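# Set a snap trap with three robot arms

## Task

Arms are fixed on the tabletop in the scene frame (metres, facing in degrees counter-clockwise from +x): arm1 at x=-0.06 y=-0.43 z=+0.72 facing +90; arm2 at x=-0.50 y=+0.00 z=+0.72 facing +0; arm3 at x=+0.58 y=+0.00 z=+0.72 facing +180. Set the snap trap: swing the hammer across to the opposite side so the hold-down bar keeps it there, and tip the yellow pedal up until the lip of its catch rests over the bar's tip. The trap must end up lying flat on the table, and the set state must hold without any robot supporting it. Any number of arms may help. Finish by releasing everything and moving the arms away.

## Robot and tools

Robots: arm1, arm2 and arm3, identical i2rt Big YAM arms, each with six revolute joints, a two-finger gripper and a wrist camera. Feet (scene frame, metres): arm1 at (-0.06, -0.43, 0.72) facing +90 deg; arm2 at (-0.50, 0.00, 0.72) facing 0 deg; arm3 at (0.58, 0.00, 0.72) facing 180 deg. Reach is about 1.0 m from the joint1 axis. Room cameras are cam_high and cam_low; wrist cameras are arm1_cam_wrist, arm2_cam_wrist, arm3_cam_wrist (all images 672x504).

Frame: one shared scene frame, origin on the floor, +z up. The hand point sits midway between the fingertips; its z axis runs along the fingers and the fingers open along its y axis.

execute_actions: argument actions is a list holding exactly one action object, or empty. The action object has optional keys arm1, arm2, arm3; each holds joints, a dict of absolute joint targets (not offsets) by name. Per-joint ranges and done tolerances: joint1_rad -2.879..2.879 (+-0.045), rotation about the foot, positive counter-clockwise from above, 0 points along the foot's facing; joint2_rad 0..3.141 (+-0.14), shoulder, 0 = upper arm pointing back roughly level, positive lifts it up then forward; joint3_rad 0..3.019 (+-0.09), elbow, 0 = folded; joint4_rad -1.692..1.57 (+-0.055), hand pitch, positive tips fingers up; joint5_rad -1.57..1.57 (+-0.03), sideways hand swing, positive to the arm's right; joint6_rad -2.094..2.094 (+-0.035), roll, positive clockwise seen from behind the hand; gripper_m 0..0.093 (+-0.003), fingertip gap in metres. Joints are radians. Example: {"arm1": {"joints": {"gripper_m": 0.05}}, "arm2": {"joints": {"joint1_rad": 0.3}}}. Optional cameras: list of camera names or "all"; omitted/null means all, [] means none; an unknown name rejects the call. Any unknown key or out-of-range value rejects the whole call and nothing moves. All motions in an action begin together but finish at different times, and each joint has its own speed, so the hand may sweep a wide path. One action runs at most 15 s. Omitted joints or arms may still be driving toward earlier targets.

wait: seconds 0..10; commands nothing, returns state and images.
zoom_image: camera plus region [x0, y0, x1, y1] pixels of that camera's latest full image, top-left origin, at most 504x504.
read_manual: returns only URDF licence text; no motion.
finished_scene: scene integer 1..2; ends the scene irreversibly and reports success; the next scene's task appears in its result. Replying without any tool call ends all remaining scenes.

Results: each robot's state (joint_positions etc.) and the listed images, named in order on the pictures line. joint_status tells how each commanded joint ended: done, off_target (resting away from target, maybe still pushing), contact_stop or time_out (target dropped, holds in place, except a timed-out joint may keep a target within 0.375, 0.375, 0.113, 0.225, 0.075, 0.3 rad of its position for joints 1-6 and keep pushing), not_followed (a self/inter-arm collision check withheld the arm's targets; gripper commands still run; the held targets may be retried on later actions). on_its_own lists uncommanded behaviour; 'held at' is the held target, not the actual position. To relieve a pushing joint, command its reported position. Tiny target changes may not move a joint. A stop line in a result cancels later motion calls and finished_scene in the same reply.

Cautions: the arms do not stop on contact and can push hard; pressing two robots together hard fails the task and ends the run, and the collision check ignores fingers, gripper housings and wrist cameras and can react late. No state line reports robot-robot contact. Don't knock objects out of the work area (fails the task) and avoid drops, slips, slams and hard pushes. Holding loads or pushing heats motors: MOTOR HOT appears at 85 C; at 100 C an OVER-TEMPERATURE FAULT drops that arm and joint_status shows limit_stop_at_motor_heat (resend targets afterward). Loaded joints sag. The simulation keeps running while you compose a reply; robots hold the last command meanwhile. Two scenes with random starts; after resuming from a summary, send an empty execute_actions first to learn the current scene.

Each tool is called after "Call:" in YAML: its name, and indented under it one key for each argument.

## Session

Call:
execute_actions:
  actions: []

Scene clock: 0.00 s.
arm1.joint_positions: joint1_rad=-0.015 joint2_rad=+0.430 joint3_rad=+1.478 joint4_rad=-1.530 joint5_rad=+0.010 joint6_rad=-0.012 gripper_m=+0.095
arm1.joint_status: not commanded
arm1.hand: x=-0.0572 y=-0.3157 z=+1.2942 quat_wxyz=(-0.369, +0.609, -0.601, -0.364) (m; scene frame)
arm2.joint_positions: joint1_rad=+0.010 joint2_rad=+0.447 joint3_rad=+1.476 joint4_rad=-1.533 joint5_rad=+0.003 joint6_rad=-0.003 gripper_m=+0.095
arm2.joint_status: not commanded
arm2.hand: x=-0.3842 y=-0.0065 z=+1.3381 quat_wxyz=(-0.513, -0.009, -0.858, +0.005) (m; scene frame)
arm3.joint_positions: joint1_rad=+0.005 joint2_rad=+0.427 joint3_rad=+1.454 joint4_rad=-1.553 joint5_rad=-0.007 joint6_rad=-0.014 gripper_m=+0.095
arm3.joint_status: not commanded
arm3.hand: x=+0.4623 y=+0.0096 z=+1.3372 quat_wxyz=(-0.005, +0.868, -0.012, -0.497) (m; scene frame)
pictures: arm1_cam_wrist, arm2_cam_wrist, arm3_cam_wrist, cam_high, cam_low
Images, in order (width x height): arm1_cam_wrist 672x504, arm2_cam_wrist 672x504, arm3_cam_wrist 672x504, cam_high 672x504, cam_low 672x504.

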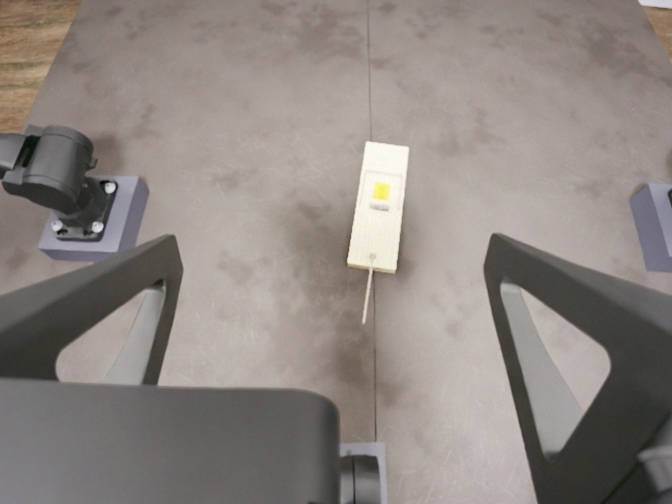

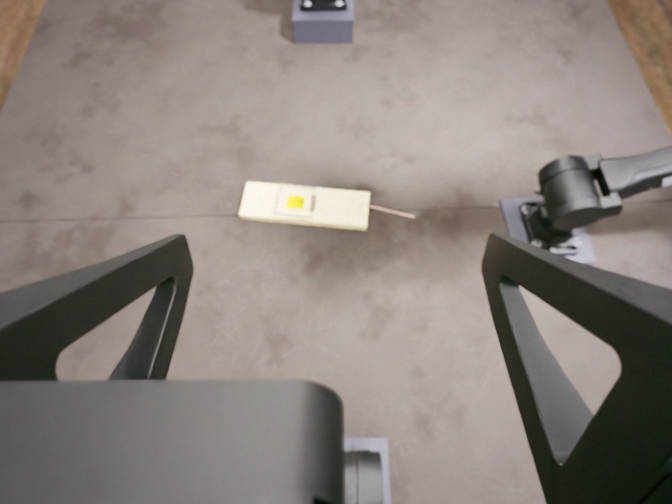

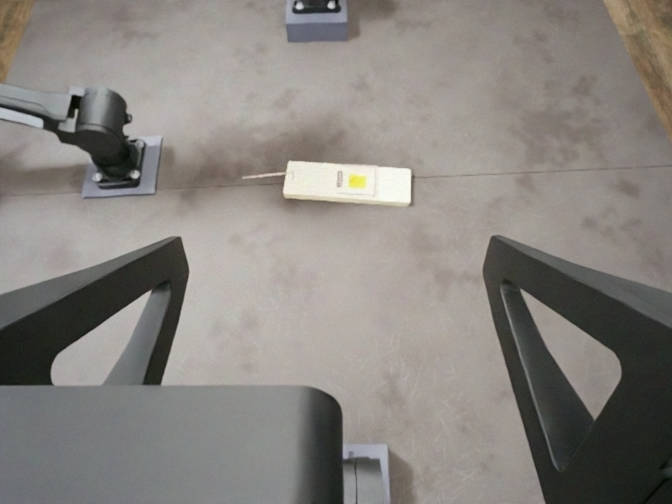

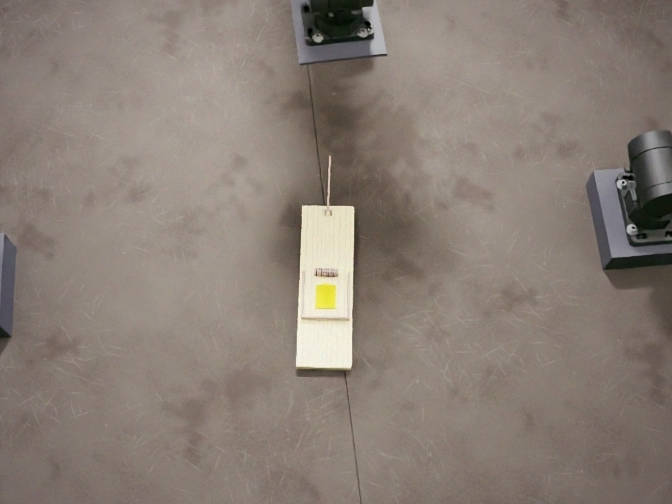

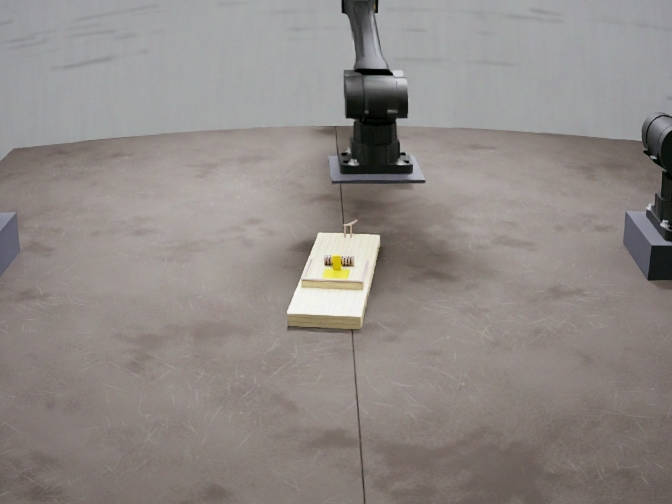

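Call:
execute_actions:
  actions:
    - {"arm3":{"joints":{"joint1_rad":-0.458,"joint2_rad":2.217,"joint3_rad":1.64,"joint4_rad":-1.35,"joint5_rad":-0.785,"joint6_rad":-2.05}},"arm1":{"joints":{"joint1_rad":-0.63,"joint5_rad":-0.96,"gripper_m":0,"joint2_rad":0.8,"joint3_rad":0.5,"joint4_rad":-1.2}}}
  cameras: ["arm3_cam_wrist"]

Scene clock: 3.40 s.
arm1.joint_positions: joint1_rad=-0.625 joint2_rad=+0.804 joint3_rad=+0.502 joint4_rad=-1.211 joint5_rad=-0.956 joint6_rad=-0.012 gripper_m=+0.001
arm1.joint_status: all done
arm1.hand: x=-0.0718 y=-0.2004 z=+0.8910 quat_wxyz=(+0.190, +0.430, -0.776, -0.420) (m; scene frame)
arm2.joint_positions: joint1_rad=+0.010 joint2_rad=+0.447 joint3_rad=+1.476 joint4_rad=-1.533 joint5_rad=+0.003 joint6_rad=-0.003 gripper_m=+0.095
arm2.joint_status: not commanded
arm2.hand: x=-0.3842 y=-0.0065 z=+1.3381 quat_wxyz=(-0.513, -0.009, -0.858, +0.005) (m; scene frame)
arm3.joint_positions: joint1_rad=-0.455 joint2_rad=+2.214 joint3_rad=+1.637 joint4_rad=-1.351 joint5_rad=-0.782 joint6_rad=-2.042 gripper_m=+0.095
arm3.joint_status: all done
arm3.hand: x=+0.0349 y=+0.1596 z=+0.7821 quat_wxyz=(+0.273, +0.699, +0.583, -0.311) (m; scene frame)
pictures: arm3_cam_wrist
Images, in order (width x height): arm3_cam_wrist 672x504.

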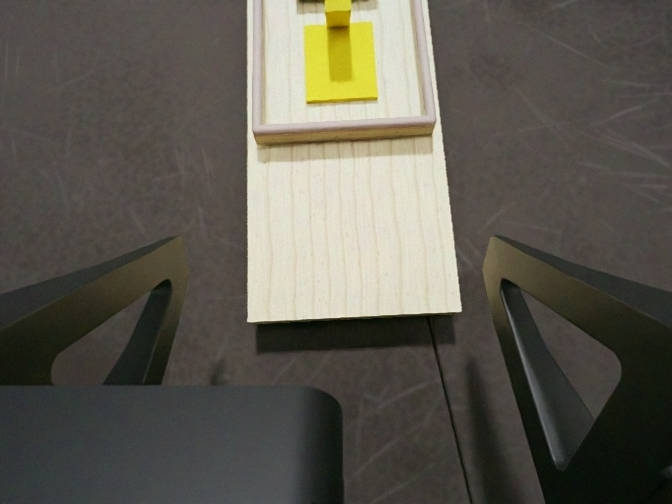

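Call:
execute_actions:
  actions:
    - {"arm3":{"joints":{"joint2_rad":2.31,"joint3_rad":1.67,"joint4_rad":-1.26}}}
  cameras: ["arm3_cam_wrist"]

Call:
execute_actions:
  actions:
    - {"arm3":{"joints":{"gripper_m":0.07}}}
  cameras: ["arm3_cam_wrist"]

Scene clock: 4.40 s.
arm1.joint_positions: joint1_rad=-0.625 joint2_rad=+0.804 joint3_rad=+0.502 joint4_rad=-1.211 joint5_rad=-0.956 joint6_rad=-0.012 gripper_m=+0.001
arm1.joint_status: not commanded
arm1.hand: x=-0.0718 y=-0.2004 z=+0.8910 quat_wxyz=(+0.190, +0.430, -0.776, -0.420) (m; scene frame)
arm2.joint_positions: joint1_rad=+0.010 joint2_rad=+0.447 joint3_rad=+1.476 joint4_rad=-1.533 joint5_rad=+0.003 joint6_rad=-0.003 gripper_m=+0.095
arm2.joint_status: not commanded
arm2.hand: x=-0.3842 y=-0.0065 z=+1.3381 quat_wxyz=(-0.513, -0.009, -0.858, +0.005) (m; scene frame)
arm3.joint_positions: joint1_rad=-0.457 joint2_rad=+2.285 joint3_rad=+1.637 joint4_rad=-1.271 joint5_rad=-0.798 joint6_rad=-2.053 gripper_m=+0.095
arm3.joint_status: all done
arm3.hand: x=+0.0303 y=+0.1608 z=+0.7407 quat_wxyz=(+0.268, +0.694, +0.586, -0.322) (m; scene frame)
pictures: arm3_cam_wrist
Images, in order (width x height): arm3_cam_wrist 672x504.

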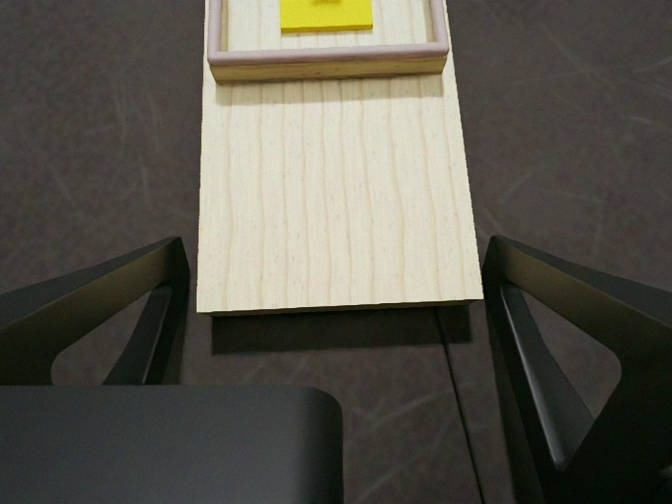

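Scene clock: 4.90 s.
arm1.joint_positions: joint1_rad=-0.625 joint2_rad=+0.804 joint3_rad=+0.502 joint4_rad=-1.211 joint5_rad=-0.956 joint6_rad=-0.012 gripper_m=+0.001
arm1.joint_status: not commanded
arm1.hand: x=-0.0718 y=-0.2004 z=+0.8910 quat_wxyz=(+0.190, +0.430, -0.776, -0.420) (m; scene frame)
arm2.joint_positions: joint1_rad=+0.010 joint2_rad=+0.447 joint3_rad=+1.476 joint4_rad=-1.533 joint5_rad=+0.003 joint6_rad=-0.003 gripper_m=+0.095
arm2.joint_status: not commanded
arm2.hand: x=-0.3842 y=-0.0065 z=+1.3381 quat_wxyz=(-0.513, -0.009, -0.858, +0.005) (m; scene frame)
arm3.joint_positions: joint1_rad=-0.457 joint2_rad=+2.285 joint3_rad=+1.637 joint4_rad=-1.271 joint5_rad=-0.798 joint6_rad=-2.054 gripper_m=+0.079
arm3.joint_status: gripper_m off_target (ended at +0.079, target +0.070)
arm3.hand: x=+0.0303 y=+0.1609 z=+0.7406 quat_wxyz=(+0.268, +0.694, +0.586, -0.322) (m; scene frame)
pictures: arm3_cam_wrist
Images, in order (width x height): arm3_cam_wrist 672x504.

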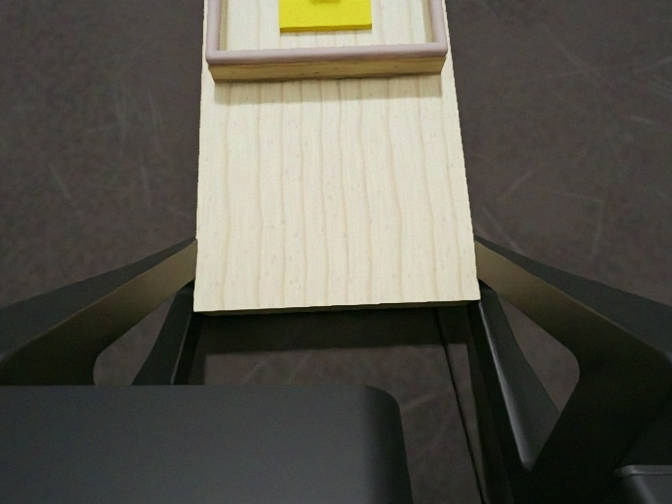

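Call:
execute_actions:
  actions:
    - {"arm3":{"joints":{"joint1_rad":-0.36,"joint2_rad":2.155,"joint3_rad":1.45,"joint4_rad":-0.95,"joint6_rad":-1.72}}}
  cameras: []

Call:
execute_actions:
  actions:
    - {"arm3":{"joints":{"joint1_rad":-0.255,"joint2_rad":2.06,"joint3_rad":1.265,"joint4_rad":-0.62,"joint6_rad":-1.38}},"arm2":{"joints":{"joint1_rad":0.052,"gripper_m":0.024,"joint3_rad":0.81,"joint2_rad":1.5,"joint4_rad":-0.23,"joint6_rad":0.53}}}
  cameras: []

Call:
execute_actions:
  actions:
    - {"arm3":{"joints":{"joint2_rad":2.14,"joint3_rad":1.24}},"arm2":{"joints":{"joint2_rad":1.62}}}
  cameras: ["arm3_cam_wrist","arm2_cam_wrist","cam_high"]

Scene clock: 6.47 s.
arm1.joint_positions: joint1_rad=-0.625 joint2_rad=+0.804 joint3_rad=+0.502 joint4_rad=-1.211 joint5_rad=-0.956 joint6_rad=-0.012 gripper_m=+0.001
arm1.joint_status: not commanded
arm1.hand: x=-0.0718 y=-0.2004 z=+0.8910 quat_wxyz=(+0.190, +0.430, -0.776, -0.420) (m; scene frame)
arm2.joint_positions: joint1_rad=+0.010 joint2_rad=+0.447 joint3_rad=+1.476 joint4_rad=-1.533 joint5_rad=+0.003 joint6_rad=-0.003 gripper_m=+0.095
arm2.joint_status: not commanded
arm2.hand: x=-0.3842 y=-0.0065 z=+1.3381 quat_wxyz=(-0.513, -0.009, -0.858, +0.005) (m; scene frame)
arm3.joint_positions: joint1_rad=-0.348 joint2_rad=+2.178 joint3_rad=+1.457 joint4_rad=-0.967 joint5_rad=-0.799 joint6_rad=-1.746 gripper_m=+0.079
arm3.joint_status: all done
arm3.hand: x=+0.0176 y=+0.0992 z=+0.7399 quat_wxyz=(+0.239, +0.730, +0.556, -0.316) (m; scene frame)
pictures: none
No camera images: the call's "cameras" was empty. Leave "cameras" out to get every camera's image.

Scene clock: 8.13 s.
arm1.joint_positions: joint1_rad=-0.625 joint2_rad=+0.804 joint3_rad=+0.502 joint4_rad=-1.211 joint5_rad=-0.956 joint6_rad=-0.012 gripper_m=+0.001
arm1.joint_status: not commanded
arm1.hand: x=-0.0718 y=-0.2004 z=+0.8910 quat_wxyz=(+0.190, +0.430, -0.776, -0.420) (m; scene frame)
arm2.joint_positions: joint1_rad=+0.042 joint2_rad=+1.501 joint3_rad=+0.785 joint4_rad=-0.250 joint5_rad=+0.003 joint6_rad=+0.514 gripper_m=+0.024
arm2.joint_status: all done
arm2.hand: x=-0.0098 y=+0.0046 z=+0.8378 quat_wxyz=(-0.292, -0.238, -0.923, -0.080) (m; scene frame)
arm3.joint_positions: joint1_rad=-0.246 joint2_rad=+2.082 joint3_rad=+1.269 joint4_rad=-0.632 joint5_rad=-0.795 joint6_rad=-1.402 gripper_m=+0.079
arm3.joint_status: all done
arm3.hand: x=+0.0152 y=+0.0409 z=+0.7396 quat_wxyz=(+0.218, +0.768, +0.504, -0.329) (m; scene frame)
pictures: none
No camera images: the call's "cameras" was empty. Leave "cameras" out to get every camera's image.

Scene clock: 9.03 s.
arm1.joint_positions: joint1_rad=-0.625 joint2_rad=+0.804 joint3_rad=+0.502 joint4_rad=-1.211 joint5_rad=-0.956 joint6_rad=-0.012 gripper_m=+0.001
arm1.joint_status: not commanded
arm1.hand: x=-0.0718 y=-0.2004 z=+0.8910 quat_wxyz=(+0.190, +0.430, -0.776, -0.420) (m; scene frame)
arm2.joint_positions: joint1_rad=+0.042 joint2_rad=+1.635 joint3_rad=+0.785 joint4_rad=-0.245 joint5_rad=+0.003 joint6_rad=+0.514 gripper_m=+0.024
arm2.joint_status: all done
arm2.hand: x=-0.0217 y=+0.0048 z=+0.7761 quat_wxyz=(-0.232, -0.242, -0.940, -0.063) (m; scene frame)
arm3.joint_positions: joint1_rad=-0.247 joint2_rad=+2.083 joint3_rad=+1.261 joint4_rad=-0.622 joint5_rad=-0.800 joint6_rad=-1.399 gripper_m=+0.079
arm3.joint_status: all done
arm3.hand: x=+0.0170 y=+0.0403 z=+0.7378 quat_wxyz=(+0.219, +0.769, +0.502, -0.330) (m; scene frame)
pictures: arm2_cam_wrist, arm3_cam_wrist, cam_high
Images, in order (width x height): arm2_cam_wrist 672x504, arm3_cam_wrist 672x504, cam_high 672x504.

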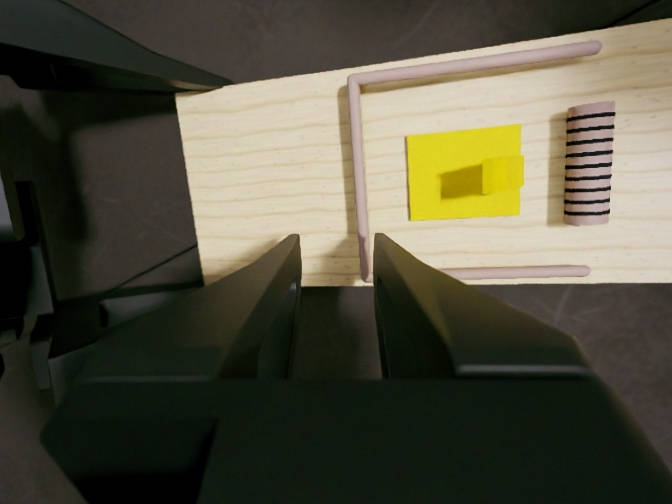

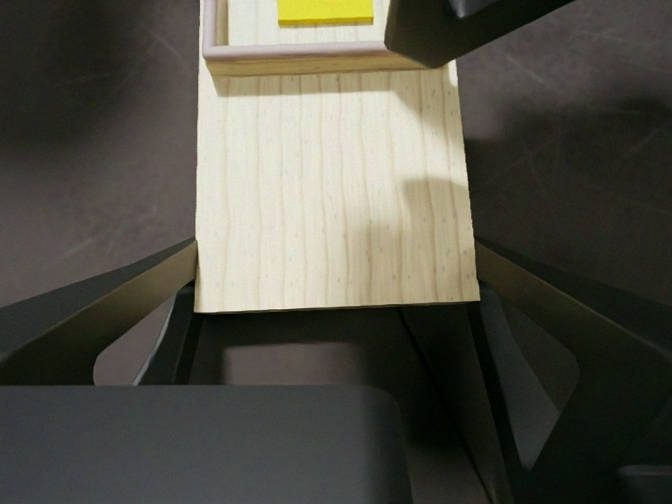

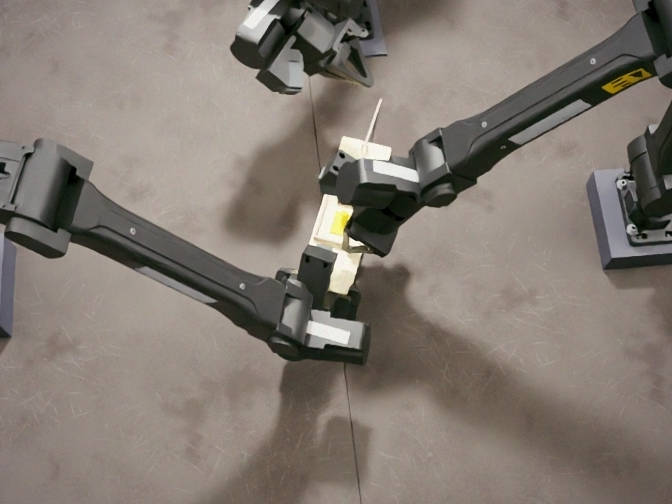

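Call:
execute_actions:
  actions:
    - {"arm3":{"joints":{"joint1_rad":-0.285}}}
  cameras: []

Call:
execute_actions:
  actions:
    - {"arm3":{"joints":{"gripper_m":0.088,"joint1_rad":-0.25}}}
  cameras: []

Call:
execute_actions:
  actions:
    - {"arm3":{"joints":{"gripper_m":0.07}}}
  cameras: ["arm3_cam_wrist","arm2_cam_wrist","cam_high"]

Scene clock: 9.97 s.
arm1.joint_positions: joint1_rad=-0.625 joint2_rad=+0.804 joint3_rad=+0.502 joint4_rad=-1.211 joint5_rad=-0.956 joint6_rad=-0.012 gripper_m=+0.001
arm1.joint_status: not commanded
arm1.hand: x=-0.0718 y=-0.2004 z=+0.8910 quat_wxyz=(+0.190, +0.430, -0.776, -0.420) (m; scene frame)
arm2.joint_positions: joint1_rad=+0.042 joint2_rad=+1.635 joint3_rad=+0.785 joint4_rad=-0.245 joint5_rad=+0.003 joint6_rad=+0.514 gripper_m=+0.024
arm2.joint_status: not commanded
arm2.hand: x=-0.0217 y=+0.0048 z=+0.7761 quat_wxyz=(-0.232, -0.242, -0.940, -0.063) (m; scene frame)
arm3.joint_positions: joint1_rad=-0.265 joint2_rad=+2.084 joint3_rad=+1.261 joint4_rad=-0.622 joint5_rad=-0.806 joint6_rad=-1.400 gripper_m=+0.079
arm3.joint_status: all done
arm3.hand: x=+0.0178 y=+0.0496 z=+0.7379 quat_wxyz=(+0.218, +0.772, +0.495, -0.334) (m; scene frame)
pictures: none
No camera images: the call's "cameras" was empty. Leave "cameras" out to get every camera's image.

Scene clock: 10.47 s.
arm1.joint_positions: joint1_rad=-0.625 joint2_rad=+0.804 joint3_rad=+0.502 joint4_rad=-1.211 joint5_rad=-0.956 joint6_rad=-0.012 gripper_m=+0.001
arm1.joint_status: not commanded
arm1.hand: x=-0.0718 y=-0.2004 z=+0.8910 quat_wxyz=(+0.190, +0.430, -0.776, -0.420) (m; scene frame)
arm2.joint_positions: joint1_rad=+0.042 joint2_rad=+1.635 joint3_rad=+0.785 joint4_rad=-0.245 joint5_rad=+0.003 joint6_rad=+0.514 gripper_m=+0.024
arm2.joint_status: not commanded
arm2.hand: x=-0.0217 y=+0.0048 z=+0.7761 quat_wxyz=(-0.232, -0.242, -0.940, -0.063) (m; scene frame)
arm3.joint_positions: joint1_rad=-0.264 joint2_rad=+2.084 joint3_rad=+1.259 joint4_rad=-0.622 joint5_rad=-0.806 joint6_rad=-1.400 gripper_m=+0.088
arm3.joint_status: all done
arm3.hand: x=+0.0184 y=+0.0485 z=+0.7374 quat_wxyz=(+0.219, +0.771, +0.495, -0.334) (m; scene frame)
pictures: none
No camera images: the call's "cameras" was empty. Leave "cameras" out to get every camera's image.

Scene clock: 10.93 s.
arm1.joint_positions: joint1_rad=-0.625 joint2_rad=+0.804 joint3_rad=+0.502 joint4_rad=-1.211 joint5_rad=-0.956 joint6_rad=-0.012 gripper_m=+0.001
arm1.joint_status: not commanded
arm1.hand: x=-0.0718 y=-0.2004 z=+0.8910 quat_wxyz=(+0.190, +0.430, -0.776, -0.420) (m; scene frame)
arm2.joint_positions: joint1_rad=+0.042 joint2_rad=+1.635 joint3_rad=+0.785 joint4_rad=-0.245 joint5_rad=+0.003 joint6_rad=+0.514 gripper_m=+0.024
arm2.joint_status: not commanded
arm2.hand: x=-0.0217 y=+0.0048 z=+0.7761 quat_wxyz=(-0.232, -0.242, -0.940, -0.063) (m; scene frame)
arm3.joint_positions: joint1_rad=-0.263 joint2_rad=+2.084 joint3_rad=+1.259 joint4_rad=-0.617 joint5_rad=-0.803 joint6_rad=-1.400 gripper_m=+0.079
arm3.joint_status: gripper_m off_target (ended at +0.079, target +0.070)
arm3.hand: x=+0.0176 y=+0.0486 z=+0.7373 quat_wxyz=(+0.217, +0.771, +0.497, -0.334) (m; scene frame)
pictures: arm2_cam_wrist, arm3_cam_wrist, cam_high
Images, in order (width x height): arm2_cam_wrist 672x504, arm3_cam_wrist 672x504, cam_high 672x504.

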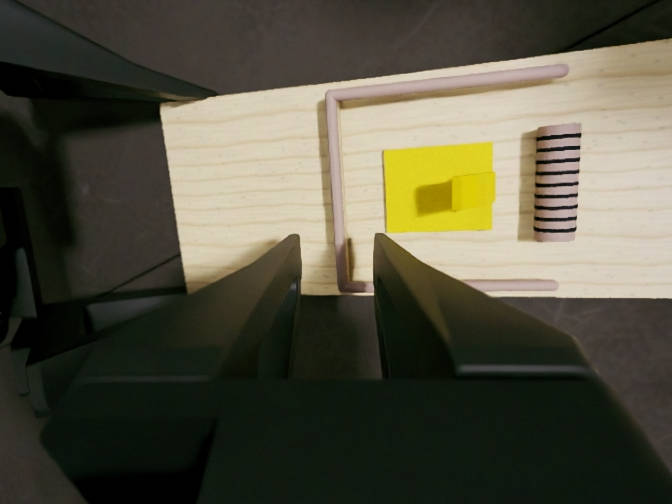

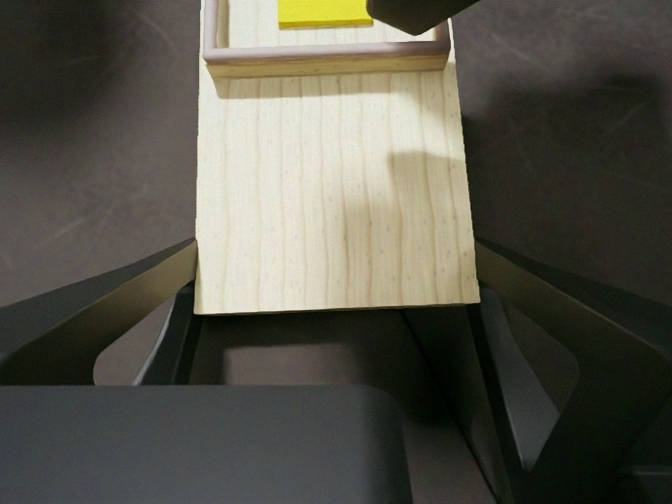

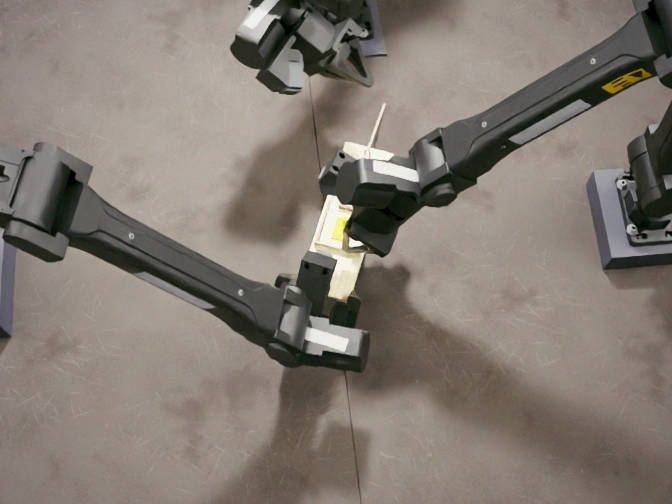

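Call:
execute_actions:
  actions:
    - {"arm2":{"joints":{"joint2_rad":1.69,"joint4_rad":-0.17,"joint6_rad":0.46}},"arm3":{"joints":{"joint1_rad":-0.275}}}
  cameras: ["arm2_cam_wrist"]

Call:
execute_actions:
  actions:
    - {"arm2":{"joints":{"gripper_m":0}}}
  cameras: []

Call:
execute_actions:
  actions:
    - {"arm2":{"joints":{"joint1_rad":0.02,"joint2_rad":1.58,"joint3_rad":0.83,"joint4_rad":-0.29,"joint6_rad":0.44}}}
  cameras: ["arm2_cam_wrist","arm3_cam_wrist"]

Scene clock: 12.07 s.
arm1.joint_positions: joint1_rad=-0.625 joint2_rad=+0.804 joint3_rad=+0.502 joint4_rad=-1.211 joint5_rad=-0.956 joint6_rad=-0.012 gripper_m=+0.001
arm1.joint_status: not commanded
arm1.hand: x=-0.0718 y=-0.2004 z=+0.8910 quat_wxyz=(+0.190, +0.430, -0.776, -0.420) (m; scene frame)
arm2.joint_positions: joint1_rad=+0.042 joint2_rad=+1.694 joint3_rad=+0.785 joint4_rad=-0.189 joint5_rad=+0.003 joint6_rad=+0.476 gripper_m=+0.024
arm2.joint_status: all done
arm2.hand: x=-0.0176 y=+0.0050 z=+0.7553 quat_wxyz=(-0.232, -0.224, -0.945, -0.059) (m; scene frame)
arm3.joint_positions: joint1_rad=-0.264 joint2_rad=+2.084 joint3_rad=+1.259 joint4_rad=-0.617 joint5_rad=-0.803 joint6_rad=-1.400 gripper_m=+0.079
arm3.joint_status: all done
arm3.hand: x=+0.0176 y=+0.0491 z=+0.7373 quat_wxyz=(+0.217, +0.771, +0.496, -0.334) (m; scene frame)
pictures: arm2_cam_wrist
Images, in order (width x height): arm2_cam_wrist 672x504.

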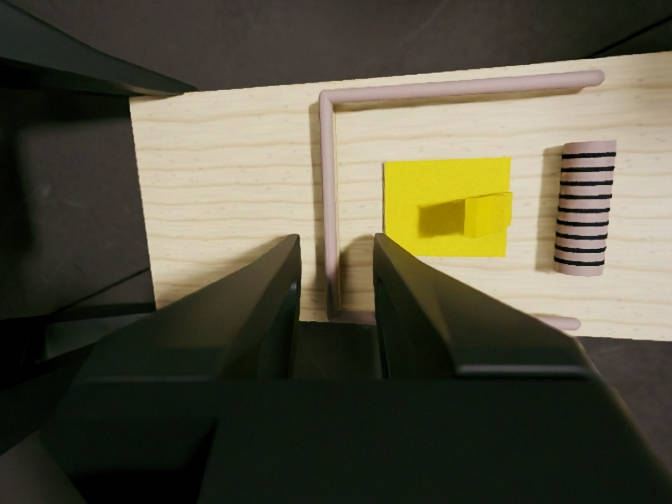

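Scene clock: 12.57 s.
arm1.joint_positions: joint1_rad=-0.625 joint2_rad=+0.804 joint3_rad=+0.502 joint4_rad=-1.211 joint5_rad=-0.956 joint6_rad=-0.012 gripper_m=+0.001
arm1.joint_status: not commanded
arm1.hand: x=-0.0718 y=-0.2004 z=+0.8910 quat_wxyz=(+0.190, +0.430, -0.776, -0.420) (m; scene frame)
arm2.joint_positions: joint1_rad=+0.045 joint2_rad=+1.694 joint3_rad=+0.785 joint4_rad=-0.186 joint5_rad=+0.000 joint6_rad=+0.473 gripper_m=+0.002
arm2.joint_status: all done
arm2.hand: x=-0.0169 y=+0.0066 z=+0.7557 quat_wxyz=(-0.233, -0.221, -0.945, -0.060) (m; scene frame)
arm3.joint_positions: joint1_rad=-0.264 joint2_rad=+2.084 joint3_rad=+1.259 joint4_rad=-0.617 joint5_rad=-0.804 joint6_rad=-1.400 gripper_m=+0.079
arm3.joint_status: not commanded
arm3.hand: x=+0.0176 y=+0.0490 z=+0.7373 quat_wxyz=(+0.217, +0.771, +0.496, -0.334) (m; scene frame)
pictures: none
No camera images: the call's "cameras" was empty. Leave "cameras" out to get every camera's image.

Scene clock: 13.40 s.
arm1.joint_positions: joint1_rad=-0.625 joint2_rad=+0.804 joint3_rad=+0.502 joint4_rad=-1.211 joint5_rad=-0.956 joint6_rad=-0.012 gripper_m=+0.001
arm1.joint_status: not commanded
arm1.hand: x=-0.0718 y=-0.2004 z=+0.8910 quat_wxyz=(+0.190, +0.430, -0.776, -0.420) (m; scene frame)
arm2.joint_positions: joint1_rad=+0.040 joint2_rad=+1.623 joint3_rad=+0.791 joint4_rad=-0.274 joint5_rad=-0.003 joint6_rad=+0.458 gripper_m=+0.002
arm2.joint_status: all done
arm2.hand: x=-0.0230 y=+0.0047 z=+0.7808 quat_wxyz=(-0.228, -0.216, -0.947, -0.059) (m; scene frame)
arm3.joint_positions: joint1_rad=-0.264 joint2_rad=+2.084 joint3_rad=+1.262 joint4_rad=-0.605 joint5_rad=-0.813 joint6_rad=-1.376 gripper_m=+0.079
arm3.joint_status: not commanded
arm3.hand: x=+0.0139 y=+0.0491 z=+0.7396 quat_wxyz=(+0.218, +0.774, +0.488, -0.339) (m; scene frame)
pictures: arm2_cam_wrist, arm3_cam_wrist
Images, in order (width x height): arm2_cam_wrist 672x504, arm3_cam_wrist 672x504.

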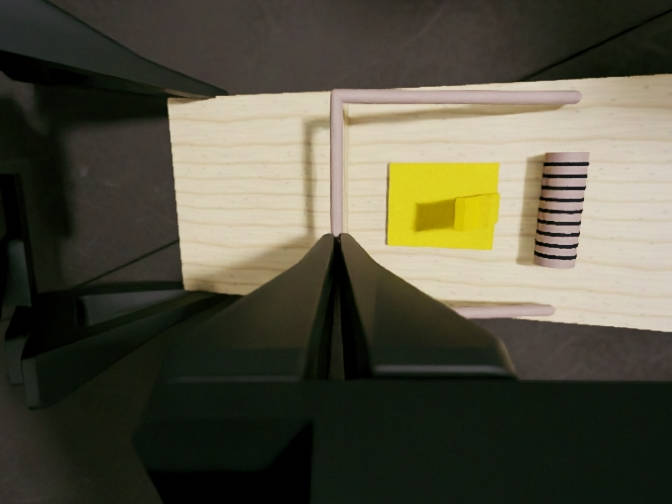

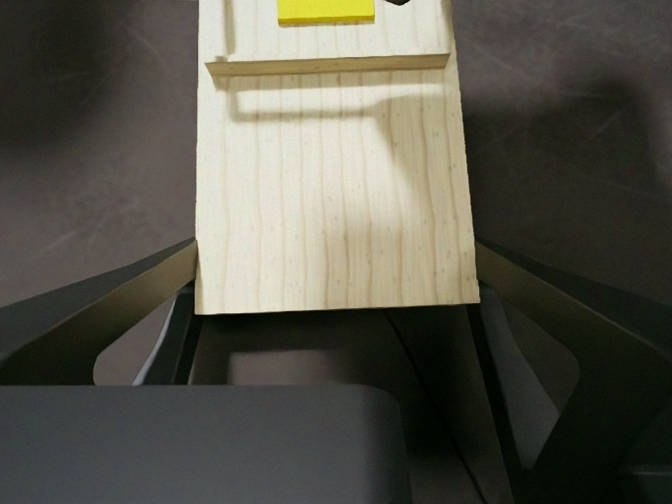

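Replay, with q3 slightly larger.

Call:
execute_actions:
  actions:
    - {"arm2":{"joints":{"joint1_rad":-0.04,"joint2_rad":1.505,"joint3_rad":0.84,"joint4_rad":-0.385,"joint6_rad":0.39}}}
  cameras: ["arm2_cam_wrist"]

Call:
execute_actions:
  actions:
    - {"arm2":{"joints":{"joint1_rad":-0.12,"joint2_rad":1.46,"joint3_rad":0.82,"joint4_rad":-0.41,"joint6_rad":0.32}},"arm3":{"joints":{"joint1_rad":-0.30}}}
  cameras: ["arm2_cam_wrist"]

Scene clock: 14.53 s.
arm1.joint_positions: joint1_rad=-0.625 joint2_rad=+0.804 joint3_rad=+0.502 joint4_rad=-1.211 joint5_rad=-0.956 joint6_rad=-0.012 gripper_m=+0.001
arm1.joint_status: not commanded
arm1.hand: x=-0.0718 y=-0.2004 z=+0.8910 quat_wxyz=(+0.190, +0.430, -0.776, -0.420) (m; scene frame)
arm2.joint_positions: joint1_rad=-0.013 joint2_rad=+1.543 joint3_rad=+0.799 joint4_rad=-0.366 joint5_rad=-0.015 joint6_rad=+0.410 gripper_m=+0.002
arm2.joint_status: all done
arm2.hand: x=-0.0309 y=-0.0183 z=+0.8100 quat_wxyz=(-0.228, -0.217, -0.948, -0.052) (m; scene frame)
arm3.joint_positions: joint1_rad=-0.254 joint2_rad=+2.084 joint3_rad=+1.262 joint4_rad=-0.605 joint5_rad=-0.814 joint6_rad=-1.367 gripper_m=+0.079
arm3.joint_status: not commanded
arm3.hand: x=+0.0134 y=+0.0438 z=+0.7398 quat_wxyz=(+0.222, +0.773, +0.489, -0.338) (m; scene frame)
pictures: arm2_cam_wrist
Images, in order (width x height): arm2_cam_wrist 672x504.

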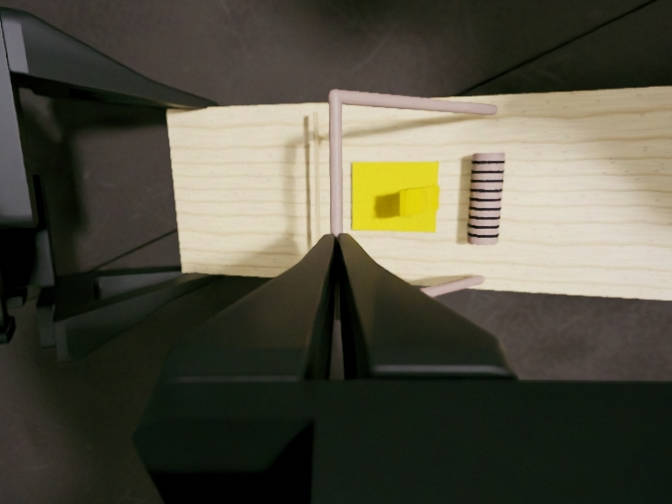

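Scene clock: 16.30 s.
arm1.joint_positions: joint1_rad=-0.625 joint2_rad=+0.804 joint3_rad=+0.502 joint4_rad=-1.211 joint5_rad=-0.956 joint6_rad=-0.012 gripper_m=+0.001
arm1.joint_status: not commanded
arm1.hand: x=-0.0718 y=-0.2004 z=+0.8910 quat_wxyz=(+0.190, +0.430, -0.776, -0.420) (m; scene frame)
arm2.joint_positions: joint1_rad=-0.072 joint2_rad=+1.504 joint3_rad=+0.799 joint4_rad=-0.403 joint5_rad=-0.029 joint6_rad=+0.339 gripper_m=+0.002
arm2.joint_status: joint1_rad time_out (moved -0.059 of -0.107); the others done
arm2.on_its_own: joint1_rad reads -0.072 and still pushes toward -0.120 since a time_out
arm2.hand: x=-0.0373 y=-0.0431 z=+0.8232 quat_wxyz=(-0.231, -0.210, -0.949, -0.045) (m; scene frame)
arm3.joint_positions: joint1_rad=-0.256 joint2_rad=+2.085 joint3_rad=+1.262 joint4_rad=-0.605 joint5_rad=-0.814 joint6_rad=-1.388 gripper_m=+0.079
arm3.joint_status: all done
arm3.hand: x=+0.0136 y=+0.0446 z=+0.7393 quat_wxyz=(+0.218, +0.769, +0.496, -0.340) (m; scene frame)
pictures: arm2_cam_wrist
Images, in order (width x height): arm2_cam_wrist 672x504.

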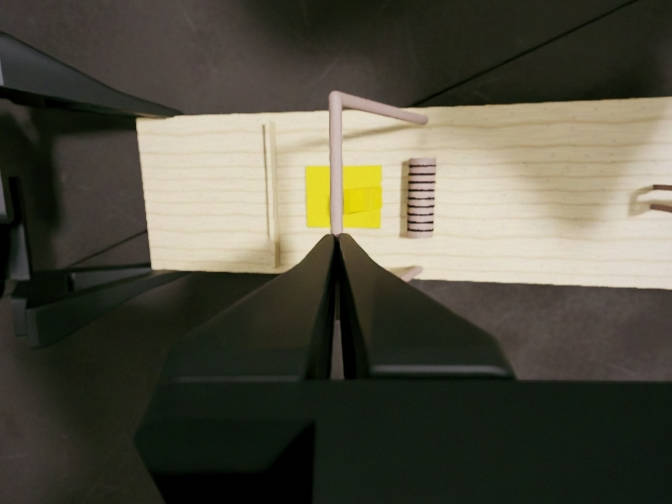

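Call:
execute_actions:
  actions:
    - {"arm2":{"joints":{"joint1_rad":-0.21,"joint2_rad":1.45,"joint3_rad":0.78,"joint6_rad":0.24}},"arm3":{"joints":{"joint1_rad":-0.31}}}
  cameras: ["arm2_cam_wrist"]

Scene clock: 18.40 s.
arm1.joint_positions: joint1_rad=-0.625 joint2_rad=+0.804 joint3_rad=+0.502 joint4_rad=-1.211 joint5_rad=-0.956 joint6_rad=-0.012 gripper_m=+0.001
arm1.joint_status: not commanded
arm1.hand: x=-0.0718 y=-0.2004 z=+0.8910 quat_wxyz=(+0.190, +0.430, -0.776, -0.420) (m; scene frame)
arm2.joint_positions: joint1_rad=-0.148 joint2_rad=+1.473 joint3_rad=+0.776 joint4_rad=-0.403 joint5_rad=-0.044 joint6_rad=+0.262 gripper_m=+0.002
arm2.joint_status: joint1_rad time_out (moved -0.076 of -0.138); the others done
arm2.on_its_own: joint1_rad reads -0.148 and still pushes toward -0.210 since a time_out
arm2.hand: x=-0.0497 y=-0.0743 z=+0.8270 quat_wxyz=(-0.236, -0.208, -0.949, -0.035) (m; scene frame)
arm3.joint_positions: joint1_rad=-0.256 joint2_rad=+2.088 joint3_rad=+1.262 joint4_rad=-0.605 joint5_rad=-0.816 joint6_rad=-1.389 gripper_m=+0.079
arm3.joint_status: joint1_rad time_out (moved +0.000 of -0.054)
arm3.on_its_own: joint1_rad reads -0.256 and still pushes toward -0.310 since a time_out
arm3.hand: x=+0.0141 y=+0.0439 z=+0.7379 quat_wxyz=(+0.220, +0.768, +0.496, -0.340) (m; scene frame)
pictures: arm2_cam_wrist
Images, in order (width x height): arm2_cam_wrist 672x504.

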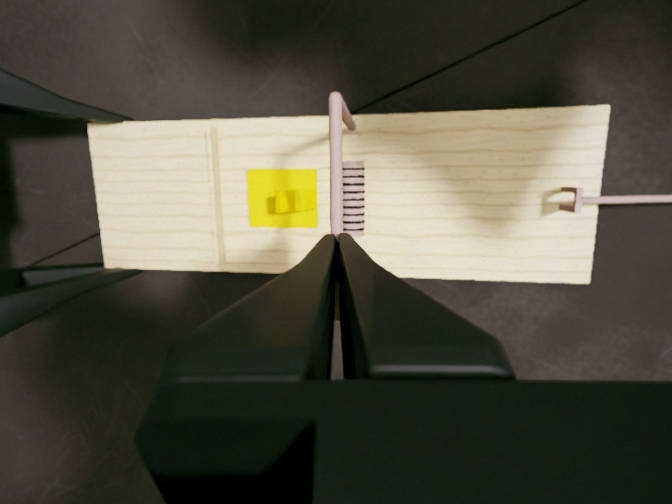

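Call:
execute_actions:
  actions:
    - {"arm2":{"joints":{"joint1_rad":-0.30,"joint2_rad":1.50,"joint3_rad":0.74,"joint4_rad":-0.36,"joint6_rad":0.15}},"arm1":{"joints":{"joint2_rad":1.016,"joint3_rad":0.31,"joint4_rad":-0.865}}}
  cameras: ["arm2_cam_wrist"]

Scene clock: 20.50 s.
arm1.joint_positions: joint1_rad=-0.625 joint2_rad=+1.021 joint3_rad=+0.307 joint4_rad=-0.883 joint5_rad=-0.958 joint6_rad=-0.012 gripper_m=+0.001
arm1.joint_status: all done
arm1.hand: x=-0.0816 y=-0.2137 z=+0.7933 quat_wxyz=(+0.224, +0.413, -0.785, -0.405) (m; scene frame)
arm2.joint_positions: joint1_rad=-0.232 joint2_rad=+1.486 joint3_rad=+0.750 joint4_rad=-0.364 joint5_rad=-0.051 joint6_rad=+0.173 gripper_m=+0.002
arm2.joint_status: joint1_rad time_out (moved -0.084 of -0.152); the others done
arm2.on_its_own: joint1_rad reads -0.232 and still pushes toward -0.300 since a time_out
arm2.hand: x=-0.0618 y=-0.1095 z=+0.8148 quat_wxyz=(-0.238, -0.205, -0.949, -0.018) (m; scene frame)
arm3.joint_positions: joint1_rad=-0.255 joint2_rad=+2.088 joint3_rad=+1.261 joint4_rad=-0.608 joint5_rad=-0.820 joint6_rad=-1.397 gripper_m=+0.079
arm3.joint_status: not commanded
arm3.on_its_own: joint1_rad reads -0.255 and still pushes toward -0.310 since a time_out
arm3.hand: x=+0.0153 y=+0.0427 z=+0.7376 quat_wxyz=(+0.222, +0.766, +0.498, -0.341) (m; scene frame)
pictures: arm2_cam_wrist
Images, in order (width x height): arm2_cam_wrist 672x504.

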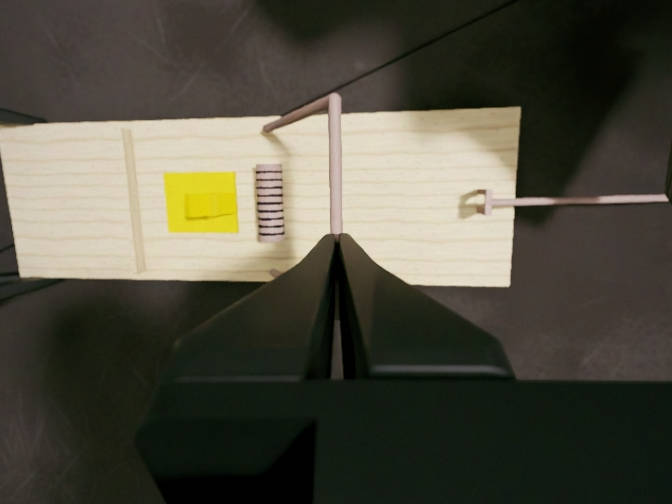

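Call:
execute_actions:
  actions:
    - {"arm2":{"joints":{"joint1_rad":-0.325,"joint2_rad":1.60,"joint3_rad":0.68,"joint4_rad":-0.26,"joint6_rad":0.10}},"arm3":{"joints":{"joint1_rad":-0.28}},"arm1":{"joints":{"joint1_rad":-0.69}}}
  cameras: ["arm2_cam_wrist"]

Call:
execute_actions:
  actions:
    - {"arm2":{"joints":{"joint1_rad":-0.31,"joint2_rad":1.63,"joint3_rad":0.58,"joint4_rad":0.02}},"arm3":{"joints":{"joint1_rad":-0.265}}}
  cameras: ["arm2_cam_wrist"]

Scene clock: 21.57 s.
arm1.joint_positions: joint1_rad=-0.684 joint2_rad=+1.021 joint3_rad=+0.307 joint4_rad=-0.883 joint5_rad=-0.958 joint6_rad=-0.012 gripper_m=+0.001
arm1.joint_status: all done
arm1.hand: x=-0.0687 y=-0.2128 z=+0.7932 quat_wxyz=(+0.212, +0.389, -0.797, -0.411) (m; scene frame)
arm2.joint_positions: joint1_rad=-0.284 joint2_rad=+1.555 joint3_rad=+0.710 joint4_rad=-0.255 joint5_rad=-0.029 joint6_rad=+0.120 gripper_m=+0.002
arm2.joint_status: all done
arm2.hand: x=-0.0716 y=-0.1343 z=+0.7821 quat_wxyz=(-0.238, -0.207, -0.949, +0.005) (m; scene frame)
arm3.joint_positions: joint1_rad=-0.251 joint2_rad=+2.088 joint3_rad=+1.261 joint4_rad=-0.608 joint5_rad=-0.818 joint6_rad=-1.397 gripper_m=+0.079
arm3.joint_status: all done
arm3.hand: x=+0.0152 y=+0.0407 z=+0.7374 quat_wxyz=(+0.222, +0.766, +0.500, -0.339) (m; scene frame)
pictures: arm2_cam_wrist
Images, in order (width x height): arm2_cam_wrist 672x504.

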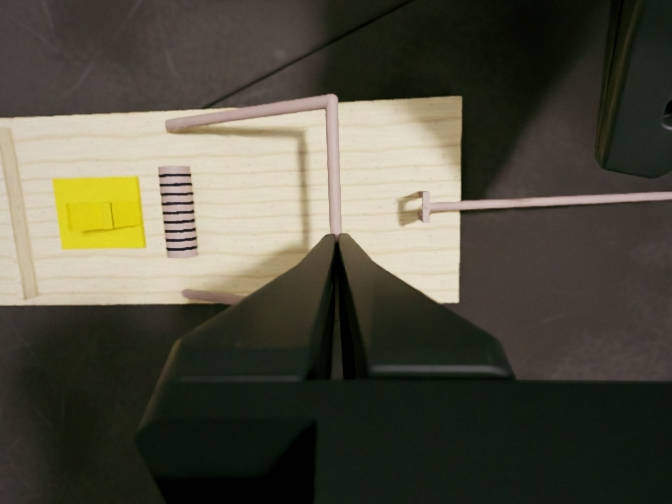

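Scene clock: 22.57 s.
arm1.joint_positions: joint1_rad=-0.684 joint2_rad=+1.021 joint3_rad=+0.307 joint4_rad=-0.883 joint5_rad=-0.958 joint6_rad=-0.012 gripper_m=+0.001
arm1.joint_status: not commanded
arm1.hand: x=-0.0687 y=-0.2128 z=+0.7932 quat_wxyz=(+0.212, +0.389, -0.797, -0.411) (m; scene frame)
arm2.joint_positions: joint1_rad=-0.285 joint2_rad=+1.572 joint3_rad=+0.598 joint4_rad=+0.021 joint5_rad=-0.011 joint6_rad=+0.118 gripper_m=+0.002
arm2.joint_status: all done
arm2.hand: x=-0.0739 y=-0.1370 z=+0.7694 quat_wxyz=(-0.308, -0.204, -0.929, +0.021) (m; scene frame)
arm3.joint_positions: joint1_rad=-0.250 joint2_rad=+2.088 joint3_rad=+1.261 joint4_rad=-0.608 joint5_rad=-0.817 joint6_rad=-1.396 gripper_m=+0.079
arm3.joint_status: all done
arm3.hand: x=+0.0153 y=+0.0404 z=+0.7372 quat_wxyz=(+0.222, +0.766, +0.500, -0.339) (m; scene frame)
pictures: arm2_cam_wrist
Images, in order (width x height): arm2_cam_wrist 672x504.

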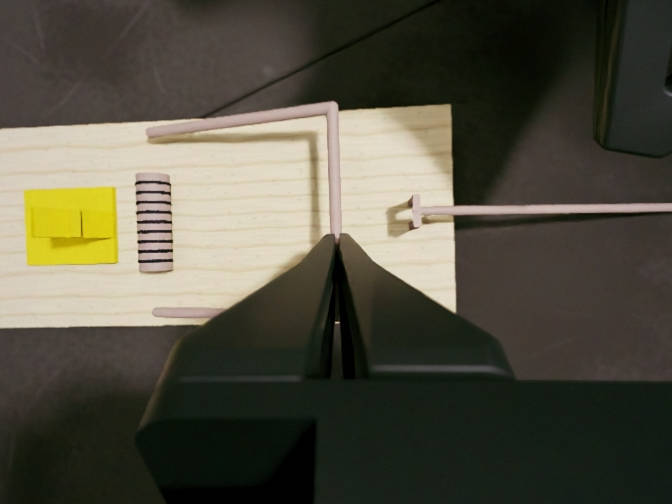

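Call:
execute_actions:
  actions:
    - {"arm2":{"joints":{"joint2_rad":1.69,"joint3_rad":0.47,"joint4_rad":0.22}},"arm1":{"joints":{"joint1_rad":-0.71,"joint2_rad":1.28,"joint3_rad":0.24,"joint4_rad":-0.51}}}
  cameras: ["arm2_cam_wrist"]

Call:
execute_actions:
  actions:
    - {"arm1":{"joints":{"joint1_rad":-0.55,"joint2_rad":1.31,"joint4_rad":-0.48}}}
  cameras: ["arm2_cam_wrist","arm1_cam_wrist"]

Scene clock: 23.90 s.
arm1.joint_positions: joint1_rad=-0.703 joint2_rad=+1.278 joint3_rad=+0.242 joint4_rad=-0.529 joint5_rad=-0.958 joint6_rad=-0.012 gripper_m=+0.001
arm1.joint_status: all done
arm1.hand: x=-0.0604 y=-0.2072 z=+0.7384 quat_wxyz=(+0.195, +0.388, -0.797, -0.419) (m; scene frame)
arm2.joint_positions: joint1_rad=-0.287 joint2_rad=+1.624 joint3_rad=+0.520 joint4_rad=+0.255 joint5_rad=-0.010 joint6_rad=+0.117 gripper_m=+0.002
arm2.joint_status: all done
arm2.hand: x=-0.0776 y=-0.1373 z=+0.7557 quat_wxyz=(-0.356, -0.201, -0.912, +0.027) (m; scene frame)
arm3.joint_positions: joint1_rad=-0.250 joint2_rad=+2.088 joint3_rad=+1.261 joint4_rad=-0.608 joint5_rad=-0.817 joint6_rad=-1.396 gripper_m=+0.079
arm3.joint_status: not commanded
arm3.hand: x=+0.0153 y=+0.0404 z=+0.7372 quat_wxyz=(+0.222, +0.766, +0.500, -0.339) (m; scene frame)
pictures: arm2_cam_wrist
Images, in order (width x height): arm2_cam_wrist 672x504.

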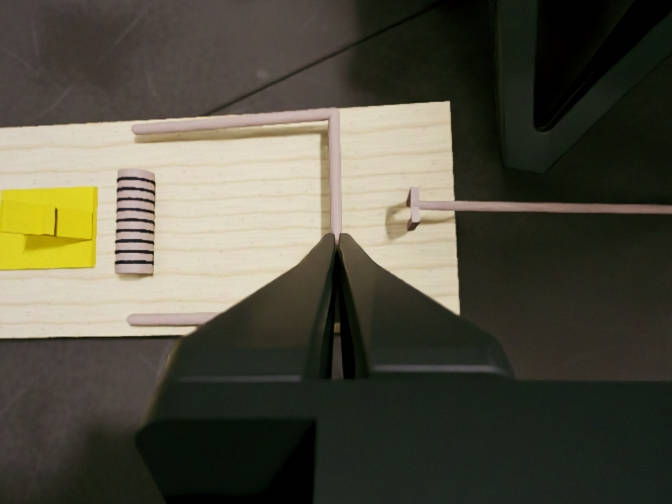

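Scene clock: 24.70 s.
arm1.joint_positions: joint1_rad=-0.555 joint2_rad=+1.301 joint3_rad=+0.242 joint4_rad=-0.498 joint5_rad=-0.958 joint6_rad=-0.012 gripper_m=+0.001
arm1.joint_status: all done
arm1.hand: x=-0.0919 y=-0.2076 z=+0.7349 quat_wxyz=(+0.223, +0.447, -0.766, -0.405) (m; scene frame)
arm2.joint_positions: joint1_rad=-0.287 joint2_rad=+1.624 joint3_rad=+0.520 joint4_rad=+0.255 joint5_rad=-0.010 joint6_rad=+0.117 gripper_m=+0.002
arm2.joint_status: not commanded
arm2.hand: x=-0.0776 y=-0.1373 z=+0.7557 quat_wxyz=(-0.356, -0.201, -0.912, +0.027) (m; scene frame)
arm3.joint_positions: joint1_rad=-0.250 joint2_rad=+2.088 joint3_rad=+1.261 joint4_rad=-0.608 joint5_rad=-0.817 joint6_rad=-1.396 gripper_m=+0.079
arm3.joint_status: not commanded
arm3.hand: x=+0.0153 y=+0.0404 z=+0.7372 quat_wxyz=(+0.222, +0.766, +0.500, -0.339) (m; scene frame)
pictures: arm1_cam_wrist, arm2_cam_wrist
Images, in order (width x height): arm1_cam_wrist 672x504, arm2_cam_wrist 672x504.

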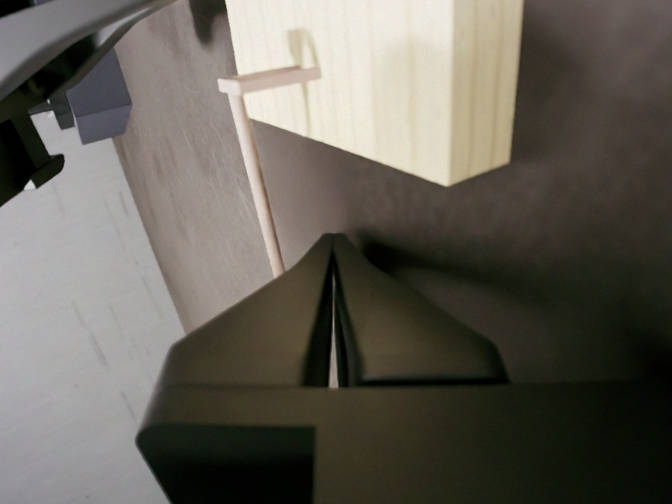

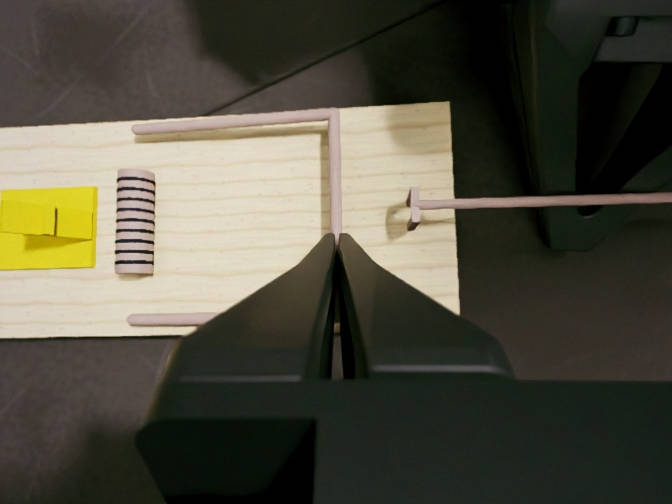

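Call:
execute_actions:
  actions:
    - {"arm1":{"joints":{"joint2_rad":1.03,"joint3_rad":0.335,"joint4_rad":-0.86}}}
  cameras: []

Call:
execute_actions:
  actions:
    - {"arm1":{"joints":{"joint1_rad":-0.50,"joint2_rad":1.21,"joint3_rad":0.475,"joint4_rad":-0.805}}}
  cameras: ["arm2_cam_wrist"]

Scene clock: 26.00 s.
arm1.joint_positions: joint1_rad=-0.555 joint2_rad=+1.029 joint3_rad=+0.307 joint4_rad=-0.844 joint5_rad=-0.958 joint6_rad=-0.012 gripper_m=+0.001
arm1.joint_status: all done
arm1.hand: x=-0.0936 y=-0.2107 z=+0.7918 quat_wxyz=(+0.226, +0.446, -0.767, -0.403) (m; scene frame)
arm2.joint_positions: joint1_rad=-0.287 joint2_rad=+1.624 joint3_rad=+0.520 joint4_rad=+0.255 joint5_rad=-0.010 joint6_rad=+0.117 gripper_m=+0.002
arm2.joint_status: not commanded
arm2.hand: x=-0.0776 y=-0.1373 z=+0.7557 quat_wxyz=(-0.356, -0.201, -0.912, +0.027) (m; scene frame)
arm3.joint_positions: joint1_rad=-0.250 joint2_rad=+2.088 joint3_rad=+1.261 joint4_rad=-0.608 joint5_rad=-0.817 joint6_rad=-1.396 gripper_m=+0.079
arm3.joint_status: not commanded
arm3.hand: x=+0.0153 y=+0.0404 z=+0.7372 quat_wxyz=(+0.222, +0.766, +0.500, -0.339) (m; scene frame)
pictures: none
No camera images: the call's "cameras" was empty. Leave "cameras" out to get every camera's image.

Scene clock: 27.17 s.
arm1.joint_positions: joint1_rad=-0.505 joint2_rad=+1.206 joint3_rad=+0.446 joint4_rad=-0.816 joint5_rad=-0.958 joint6_rad=-0.012 gripper_m=+0.001
arm1.joint_status: all done
arm1.hand: x=-0.0794 y=-0.1647 z=+0.7998 quat_wxyz=(+0.240, +0.463, -0.756, -0.395) (m; scene frame)
arm2.joint_positions: joint1_rad=-0.287 joint2_rad=+1.624 joint3_rad=+0.520 joint4_rad=+0.255 joint5_rad=-0.010 joint6_rad=+0.117 gripper_m=+0.002
arm2.joint_status: not commanded
arm2.hand: x=-0.0776 y=-0.1373 z=+0.7557 quat_wxyz=(-0.356, -0.201, -0.912, +0.027) (m; scene frame)
arm3.joint_positions: joint1_rad=-0.250 joint2_rad=+2.088 joint3_rad=+1.261 joint4_rad=-0.608 joint5_rad=-0.817 joint6_rad=-1.396 gripper_m=+0.079
arm3.joint_status: not commanded
arm3.hand: x=+0.0153 y=+0.0404 z=+0.7372 quat_wxyz=(+0.222, +0.766, +0.500, -0.339) (m; scene frame)
pictures: arm2_cam_wrist
Images, in order (width x height): arm2_cam_wrist 672x504.

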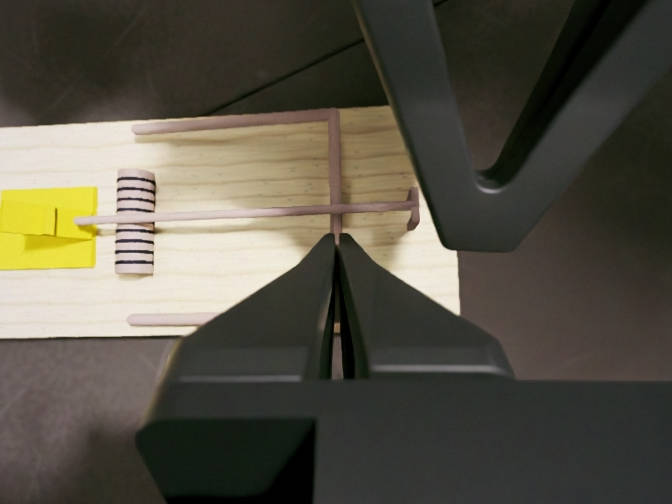

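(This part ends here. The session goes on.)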